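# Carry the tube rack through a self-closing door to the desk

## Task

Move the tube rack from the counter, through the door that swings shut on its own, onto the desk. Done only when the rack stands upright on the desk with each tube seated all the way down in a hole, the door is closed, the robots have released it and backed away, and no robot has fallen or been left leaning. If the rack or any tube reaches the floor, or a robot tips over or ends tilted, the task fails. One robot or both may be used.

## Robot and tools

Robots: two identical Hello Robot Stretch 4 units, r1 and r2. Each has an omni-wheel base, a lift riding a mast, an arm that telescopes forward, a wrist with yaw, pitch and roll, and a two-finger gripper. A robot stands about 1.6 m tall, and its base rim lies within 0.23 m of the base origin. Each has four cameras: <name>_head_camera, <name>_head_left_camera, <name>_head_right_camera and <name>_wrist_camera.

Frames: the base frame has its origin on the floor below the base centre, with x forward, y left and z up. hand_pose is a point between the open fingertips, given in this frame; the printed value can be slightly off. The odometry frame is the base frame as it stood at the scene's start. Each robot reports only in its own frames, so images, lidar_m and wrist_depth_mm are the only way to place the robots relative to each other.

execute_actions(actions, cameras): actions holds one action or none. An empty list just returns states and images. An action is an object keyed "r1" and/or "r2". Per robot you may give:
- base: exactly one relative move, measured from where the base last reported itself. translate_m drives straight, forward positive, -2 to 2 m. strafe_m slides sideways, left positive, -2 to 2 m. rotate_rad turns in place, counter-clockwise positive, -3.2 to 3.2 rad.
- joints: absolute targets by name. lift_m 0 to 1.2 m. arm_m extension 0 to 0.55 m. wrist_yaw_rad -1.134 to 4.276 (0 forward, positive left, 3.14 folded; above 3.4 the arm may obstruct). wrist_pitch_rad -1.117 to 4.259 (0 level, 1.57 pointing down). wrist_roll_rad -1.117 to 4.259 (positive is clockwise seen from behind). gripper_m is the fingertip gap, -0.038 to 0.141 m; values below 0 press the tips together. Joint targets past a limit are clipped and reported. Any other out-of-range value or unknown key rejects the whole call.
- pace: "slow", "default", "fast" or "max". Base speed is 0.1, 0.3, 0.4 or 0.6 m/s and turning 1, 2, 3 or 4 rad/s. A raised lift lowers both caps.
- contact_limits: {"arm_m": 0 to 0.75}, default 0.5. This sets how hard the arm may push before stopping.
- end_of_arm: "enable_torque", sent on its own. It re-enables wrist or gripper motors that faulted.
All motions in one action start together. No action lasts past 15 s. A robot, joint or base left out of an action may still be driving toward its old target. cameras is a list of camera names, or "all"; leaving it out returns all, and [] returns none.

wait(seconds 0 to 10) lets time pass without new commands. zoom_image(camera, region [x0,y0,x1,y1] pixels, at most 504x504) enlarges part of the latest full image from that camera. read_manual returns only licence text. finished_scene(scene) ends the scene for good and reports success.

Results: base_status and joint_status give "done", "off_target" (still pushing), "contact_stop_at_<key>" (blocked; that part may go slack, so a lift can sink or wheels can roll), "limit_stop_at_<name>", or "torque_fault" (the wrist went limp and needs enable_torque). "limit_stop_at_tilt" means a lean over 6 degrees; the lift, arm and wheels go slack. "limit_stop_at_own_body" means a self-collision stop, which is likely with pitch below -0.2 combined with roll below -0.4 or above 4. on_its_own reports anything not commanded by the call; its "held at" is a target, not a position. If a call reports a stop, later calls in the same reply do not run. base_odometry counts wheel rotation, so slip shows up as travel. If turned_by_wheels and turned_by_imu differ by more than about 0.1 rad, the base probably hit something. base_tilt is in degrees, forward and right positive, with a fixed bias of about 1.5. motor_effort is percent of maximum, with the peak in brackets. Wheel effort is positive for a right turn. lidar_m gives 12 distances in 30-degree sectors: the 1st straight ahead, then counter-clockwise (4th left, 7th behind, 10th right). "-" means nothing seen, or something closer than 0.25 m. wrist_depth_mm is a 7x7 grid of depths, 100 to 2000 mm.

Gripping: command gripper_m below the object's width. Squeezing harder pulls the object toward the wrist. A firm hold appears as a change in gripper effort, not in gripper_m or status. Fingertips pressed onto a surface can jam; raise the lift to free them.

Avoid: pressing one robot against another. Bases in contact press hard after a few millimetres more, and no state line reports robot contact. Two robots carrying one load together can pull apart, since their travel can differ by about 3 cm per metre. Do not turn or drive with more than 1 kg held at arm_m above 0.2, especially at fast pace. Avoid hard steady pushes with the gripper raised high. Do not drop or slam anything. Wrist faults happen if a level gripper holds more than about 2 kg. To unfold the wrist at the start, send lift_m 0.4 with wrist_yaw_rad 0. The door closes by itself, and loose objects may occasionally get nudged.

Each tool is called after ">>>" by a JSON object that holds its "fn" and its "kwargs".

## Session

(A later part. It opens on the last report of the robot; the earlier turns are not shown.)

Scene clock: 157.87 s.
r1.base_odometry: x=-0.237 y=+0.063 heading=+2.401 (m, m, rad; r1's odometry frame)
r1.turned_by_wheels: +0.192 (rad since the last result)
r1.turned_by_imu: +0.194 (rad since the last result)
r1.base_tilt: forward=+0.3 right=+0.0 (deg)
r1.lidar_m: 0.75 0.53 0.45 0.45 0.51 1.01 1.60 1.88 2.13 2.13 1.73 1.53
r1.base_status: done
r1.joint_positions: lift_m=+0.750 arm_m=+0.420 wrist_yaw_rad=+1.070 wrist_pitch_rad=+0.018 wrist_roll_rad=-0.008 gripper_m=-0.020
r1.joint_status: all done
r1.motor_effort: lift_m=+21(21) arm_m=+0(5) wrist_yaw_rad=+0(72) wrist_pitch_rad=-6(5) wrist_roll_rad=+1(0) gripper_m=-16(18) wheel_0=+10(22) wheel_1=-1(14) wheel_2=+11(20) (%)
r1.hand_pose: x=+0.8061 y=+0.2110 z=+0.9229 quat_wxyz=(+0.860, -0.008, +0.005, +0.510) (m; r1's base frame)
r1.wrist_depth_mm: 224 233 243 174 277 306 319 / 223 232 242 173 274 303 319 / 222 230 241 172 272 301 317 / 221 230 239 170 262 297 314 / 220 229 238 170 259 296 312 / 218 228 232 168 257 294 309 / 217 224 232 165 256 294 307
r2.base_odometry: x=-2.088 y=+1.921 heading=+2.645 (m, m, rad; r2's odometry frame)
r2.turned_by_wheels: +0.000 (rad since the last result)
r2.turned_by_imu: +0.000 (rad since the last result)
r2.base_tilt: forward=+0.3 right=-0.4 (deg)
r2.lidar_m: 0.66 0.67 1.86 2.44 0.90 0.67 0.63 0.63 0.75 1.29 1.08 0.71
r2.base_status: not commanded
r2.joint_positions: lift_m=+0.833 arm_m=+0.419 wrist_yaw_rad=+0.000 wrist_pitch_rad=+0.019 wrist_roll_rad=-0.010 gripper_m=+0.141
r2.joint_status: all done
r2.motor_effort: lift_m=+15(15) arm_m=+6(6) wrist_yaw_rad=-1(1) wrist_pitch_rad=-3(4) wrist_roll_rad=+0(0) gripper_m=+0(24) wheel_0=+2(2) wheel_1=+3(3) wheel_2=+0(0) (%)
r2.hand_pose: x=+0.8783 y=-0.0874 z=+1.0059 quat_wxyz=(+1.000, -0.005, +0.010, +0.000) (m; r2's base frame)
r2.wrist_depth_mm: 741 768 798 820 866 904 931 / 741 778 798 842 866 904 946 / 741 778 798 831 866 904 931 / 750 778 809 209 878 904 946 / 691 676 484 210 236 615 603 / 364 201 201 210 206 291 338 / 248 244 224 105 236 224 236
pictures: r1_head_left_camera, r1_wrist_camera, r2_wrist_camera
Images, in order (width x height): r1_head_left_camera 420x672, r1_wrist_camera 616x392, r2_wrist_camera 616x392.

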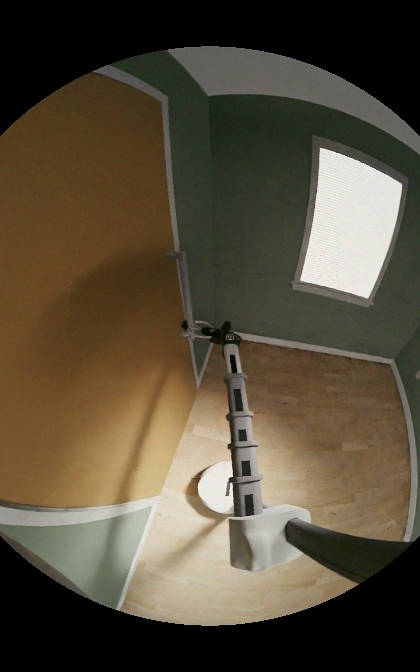

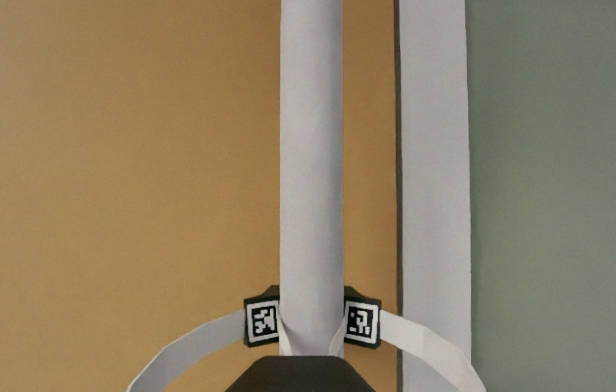

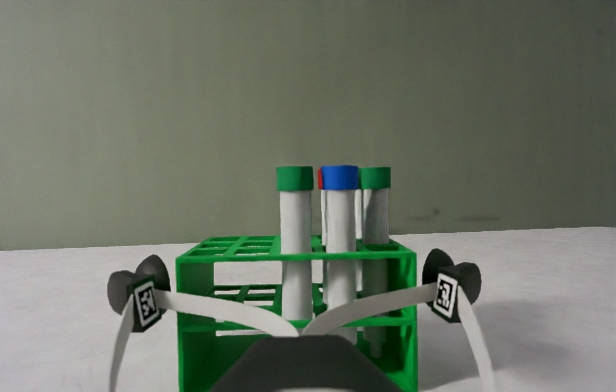

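>>> {"fn": "execute_actions", "kwargs": {"actions": [{"r1":{"joints":{"gripper_m":0.13}},"r2":{"joints":{"arm_m":0.02}}}], "cameras": ["r2_wrist_camera","r1_wrist_camera"]}}

>>> {"fn": "execute_actions", "kwargs": {"actions": [{"r1":{"base":{"strafe_m":-0.2},"joints":{"arm_m":0.33},"pace":"slow"}}], "cameras": ["r2_head_camera","r1_wrist_camera","r1_head_left_camera"]}}

Scene clock: 162.30 s.
r1.base_odometry: x=-0.236 y=+0.063 heading=+2.399 (m, m, rad; r1's odometry frame)
r1.turned_by_wheels: -0.002 (rad since the last result)
r1.turned_by_imu: +0.024 (rad since the last result)
r1.base_tilt: forward=+0.3 right=+0.2 (deg)
r1.lidar_m: 0.77 0.52 0.44 0.42 0.55 1.04 1.58 1.89 2.12 2.13 1.69 1.52
r1.base_status: not commanded
r1.joint_positions: lift_m=+0.750 arm_m=+0.420 wrist_yaw_rad=+1.066 wrist_pitch_rad=+0.018 wrist_roll_rad=-0.008 gripper_m=+0.130
r1.joint_status: all done
r1.motor_effort: lift_m=+21(21) arm_m=-1(1) wrist_yaw_rad=+12(12) wrist_pitch_rad=-4(6) wrist_roll_rad=+1(0) gripper_m=-1(19) wheel_0=-1(10) wheel_1=-1(1) wheel_2=+2(11) (%)
r1.hand_pose: x=+0.8071 y=+0.2102 z=+0.9229 quat_wxyz=(+0.861, -0.008, +0.005, +0.508) (m; r1's base frame)
r1.wrist_depth_mm: 229 238 249 181 268 287 300 / 229 236 248 180 267 285 297 / 227 236 247 179 266 285 296 / 225 235 246 178 264 282 294 / 224 234 244 177 262 279 293 / 223 231 200 173 213 278 291 / 222 228 240 148 255 277 289
r2.base_odometry: x=-2.088 y=+1.921 heading=+2.645 (m, m, rad; r2's odometry frame)
r2.turned_by_wheels: +0.000 (rad since the last result)
r2.turned_by_imu: +0.000 (rad since the last result)
r2.base_tilt: forward=+0.3 right=-0.3 (deg)
r2.lidar_m: 0.64 0.68 1.85 2.43 0.87 0.68 0.62 0.63 0.76 1.29 1.08 0.71
r2.base_status: not commanded
r2.joint_positions: lift_m=+0.833 arm_m=+0.021 wrist_yaw_rad=+0.000 wrist_pitch_rad=+0.020 wrist_roll_rad=-0.010 gripper_m=+0.141
r2.joint_status: all done
r2.motor_effort: lift_m=+15(15) arm_m=-6(6) wrist_yaw_rad=-1(1) wrist_pitch_rad=-7(5) wrist_roll_rad=+1(0) gripper_m=+0(0) wheel_0=+2(2) wheel_1=+3(3) wheel_2=+0(0) (%)
r2.hand_pose: x=+0.4804 y=-0.0874 z=+1.0057 quat_wxyz=(+1.000, -0.005, +0.010, +0.000) (m; r2's base frame)
r2.wrist_depth_mm: 1060 1118 1160 1205 1255 1336 1366 / 1078 1118 1160 1182 1255 1336 1366 / 1098 1138 1160 1255 1281 1336 1366 / 1098 1118 1182 1205 1255 1308 1308 / 699 683 668 609 640 634 615 / 407 201 436 439 459 1336 946 / 1098 1138 1182 105 1281 1336 946
pictures: r1_wrist_camera, r2_wrist_camera
Images, in order (width x height): r1_wrist_camera 616x392, r2_wrist_camera 616x392.

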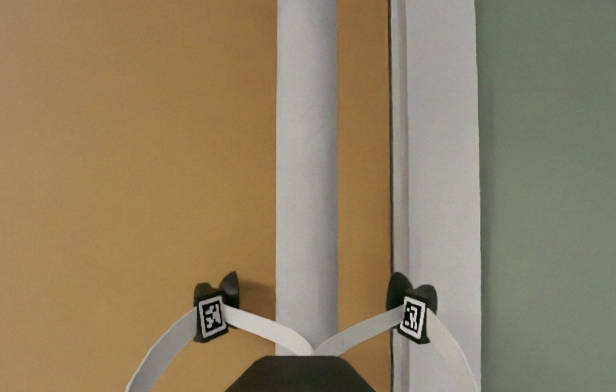

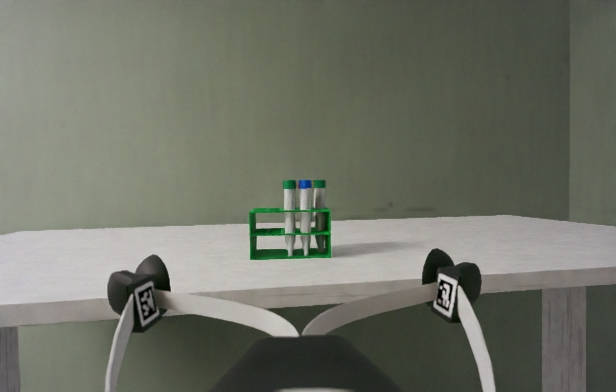

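Scene clock: 165.43 s.
r1.base_odometry: x=-0.101 y=+0.210 heading=+2.399 (m, m, rad; r1's odometry frame)
r1.turned_by_wheels: +0.000 (rad since the last result)
r1.turned_by_imu: +0.000 (rad since the last result)
r1.base_tilt: forward=+0.2 right=+0.1 (deg)
r1.lidar_m: 1.24 0.72 0.63 0.64 0.77 1.46 1.66 1.98 1.93 1.97 1.60 1.45
r1.base_status: done
r1.joint_positions: lift_m=+0.750 arm_m=+0.331 wrist_yaw_rad=+1.070 wrist_pitch_rad=+0.018 wrist_roll_rad=-0.008 gripper_m=+0.130
r1.joint_status: all done
r1.motor_effort: lift_m=+20(20) arm_m=-6(6) wrist_yaw_rad=+1(12) wrist_pitch_rad=-6(5) wrist_roll_rad=+1(0) gripper_m=-2(2) wheel_0=+3(6) wheel_1=-4(7) wheel_2=+0(1) (%)
r1.hand_pose: x=+0.7172 y=+0.2110 z=+0.9229 quat_wxyz=(+0.860, -0.008, +0.005, +0.510) (m; r1's base frame)
r1.wrist_depth_mm: 427 445 466 473 508 530 559 / 424 442 459 469 504 530 554 / 424 439 452 473 504 525 549 / 421 436 455 466 496 525 544 / 421 436 455 462 492 521 544 / 415 424 449 462 473 517 535 / 413 427 449 144 488 512 539
r2.base_odometry: x=-2.088 y=+1.921 heading=+2.645 (m, m, rad; r2's odometry frame)
r2.turned_by_wheels: +0.000 (rad since the last result)
r2.turned_by_imu: +0.000 (rad since the last result)
r2.base_tilt: forward=+0.4 right=-0.3 (deg)
r2.lidar_m: 0.65 0.66 1.86 2.43 0.90 0.67 0.61 0.63 0.77 1.28 1.07 0.70
r2.base_status: not commanded
r2.joint_positions: lift_m=+0.833 arm_m=+0.021 wrist_yaw_rad=+0.000 wrist_pitch_rad=+0.020 wrist_roll_rad=-0.010 gripper_m=+0.141
r2.joint_status: not commanded
r2.motor_effort: lift_m=+15(15) arm_m=-5(6) wrist_yaw_rad=-1(2) wrist_pitch_rad=-8(7) wrist_roll_rad=+1(1) gripper_m=-1(1) wheel_0=+2(2) wheel_1=+3(3) wheel_2=+0(0) (%)
r2.hand_pose: x=+0.4804 y=-0.0874 z=+1.0057 quat_wxyz=(+1.000, -0.005, +0.010, +0.000) (m; r2's base frame)
r2.wrist_depth_mm: 1098 1160 1138 1182 1255 1281 1336 / 1078 1118 1160 1229 1255 1308 1336 / 1098 1118 1182 1229 1281 1308 1397 / 1098 1138 1205 1229 1281 1336 1366 / 707 683 676 603 640 627 621 / 410 200 439 439 452 1336 931 / 1098 1160 1182 105 1281 1336 960
pictures: r1_head_left_camera, r1_wrist_camera, r2_head_camera
Images, in order (width x height): r1_head_left_camera 420x672, r1_wrist_camera 616x392, r2_head_camera 420x560.

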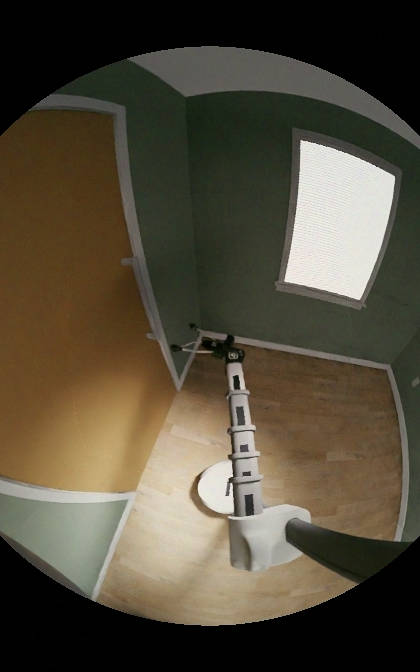

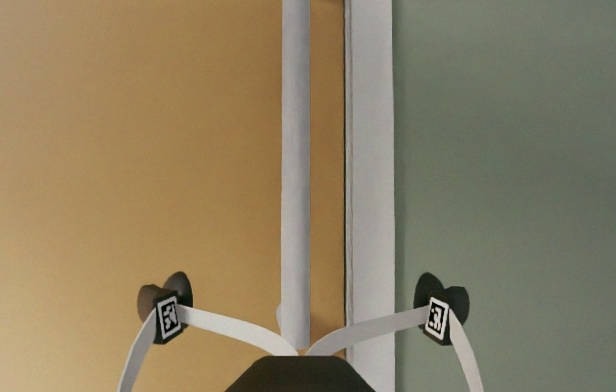

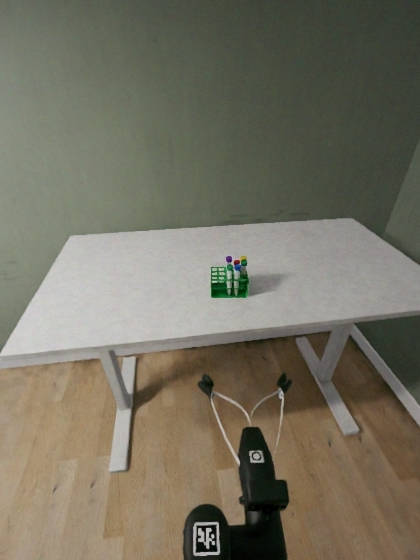

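>>> {"fn": "finished_scene", "kwargs": {"scene": 2}}

The scene is finished: the task was done.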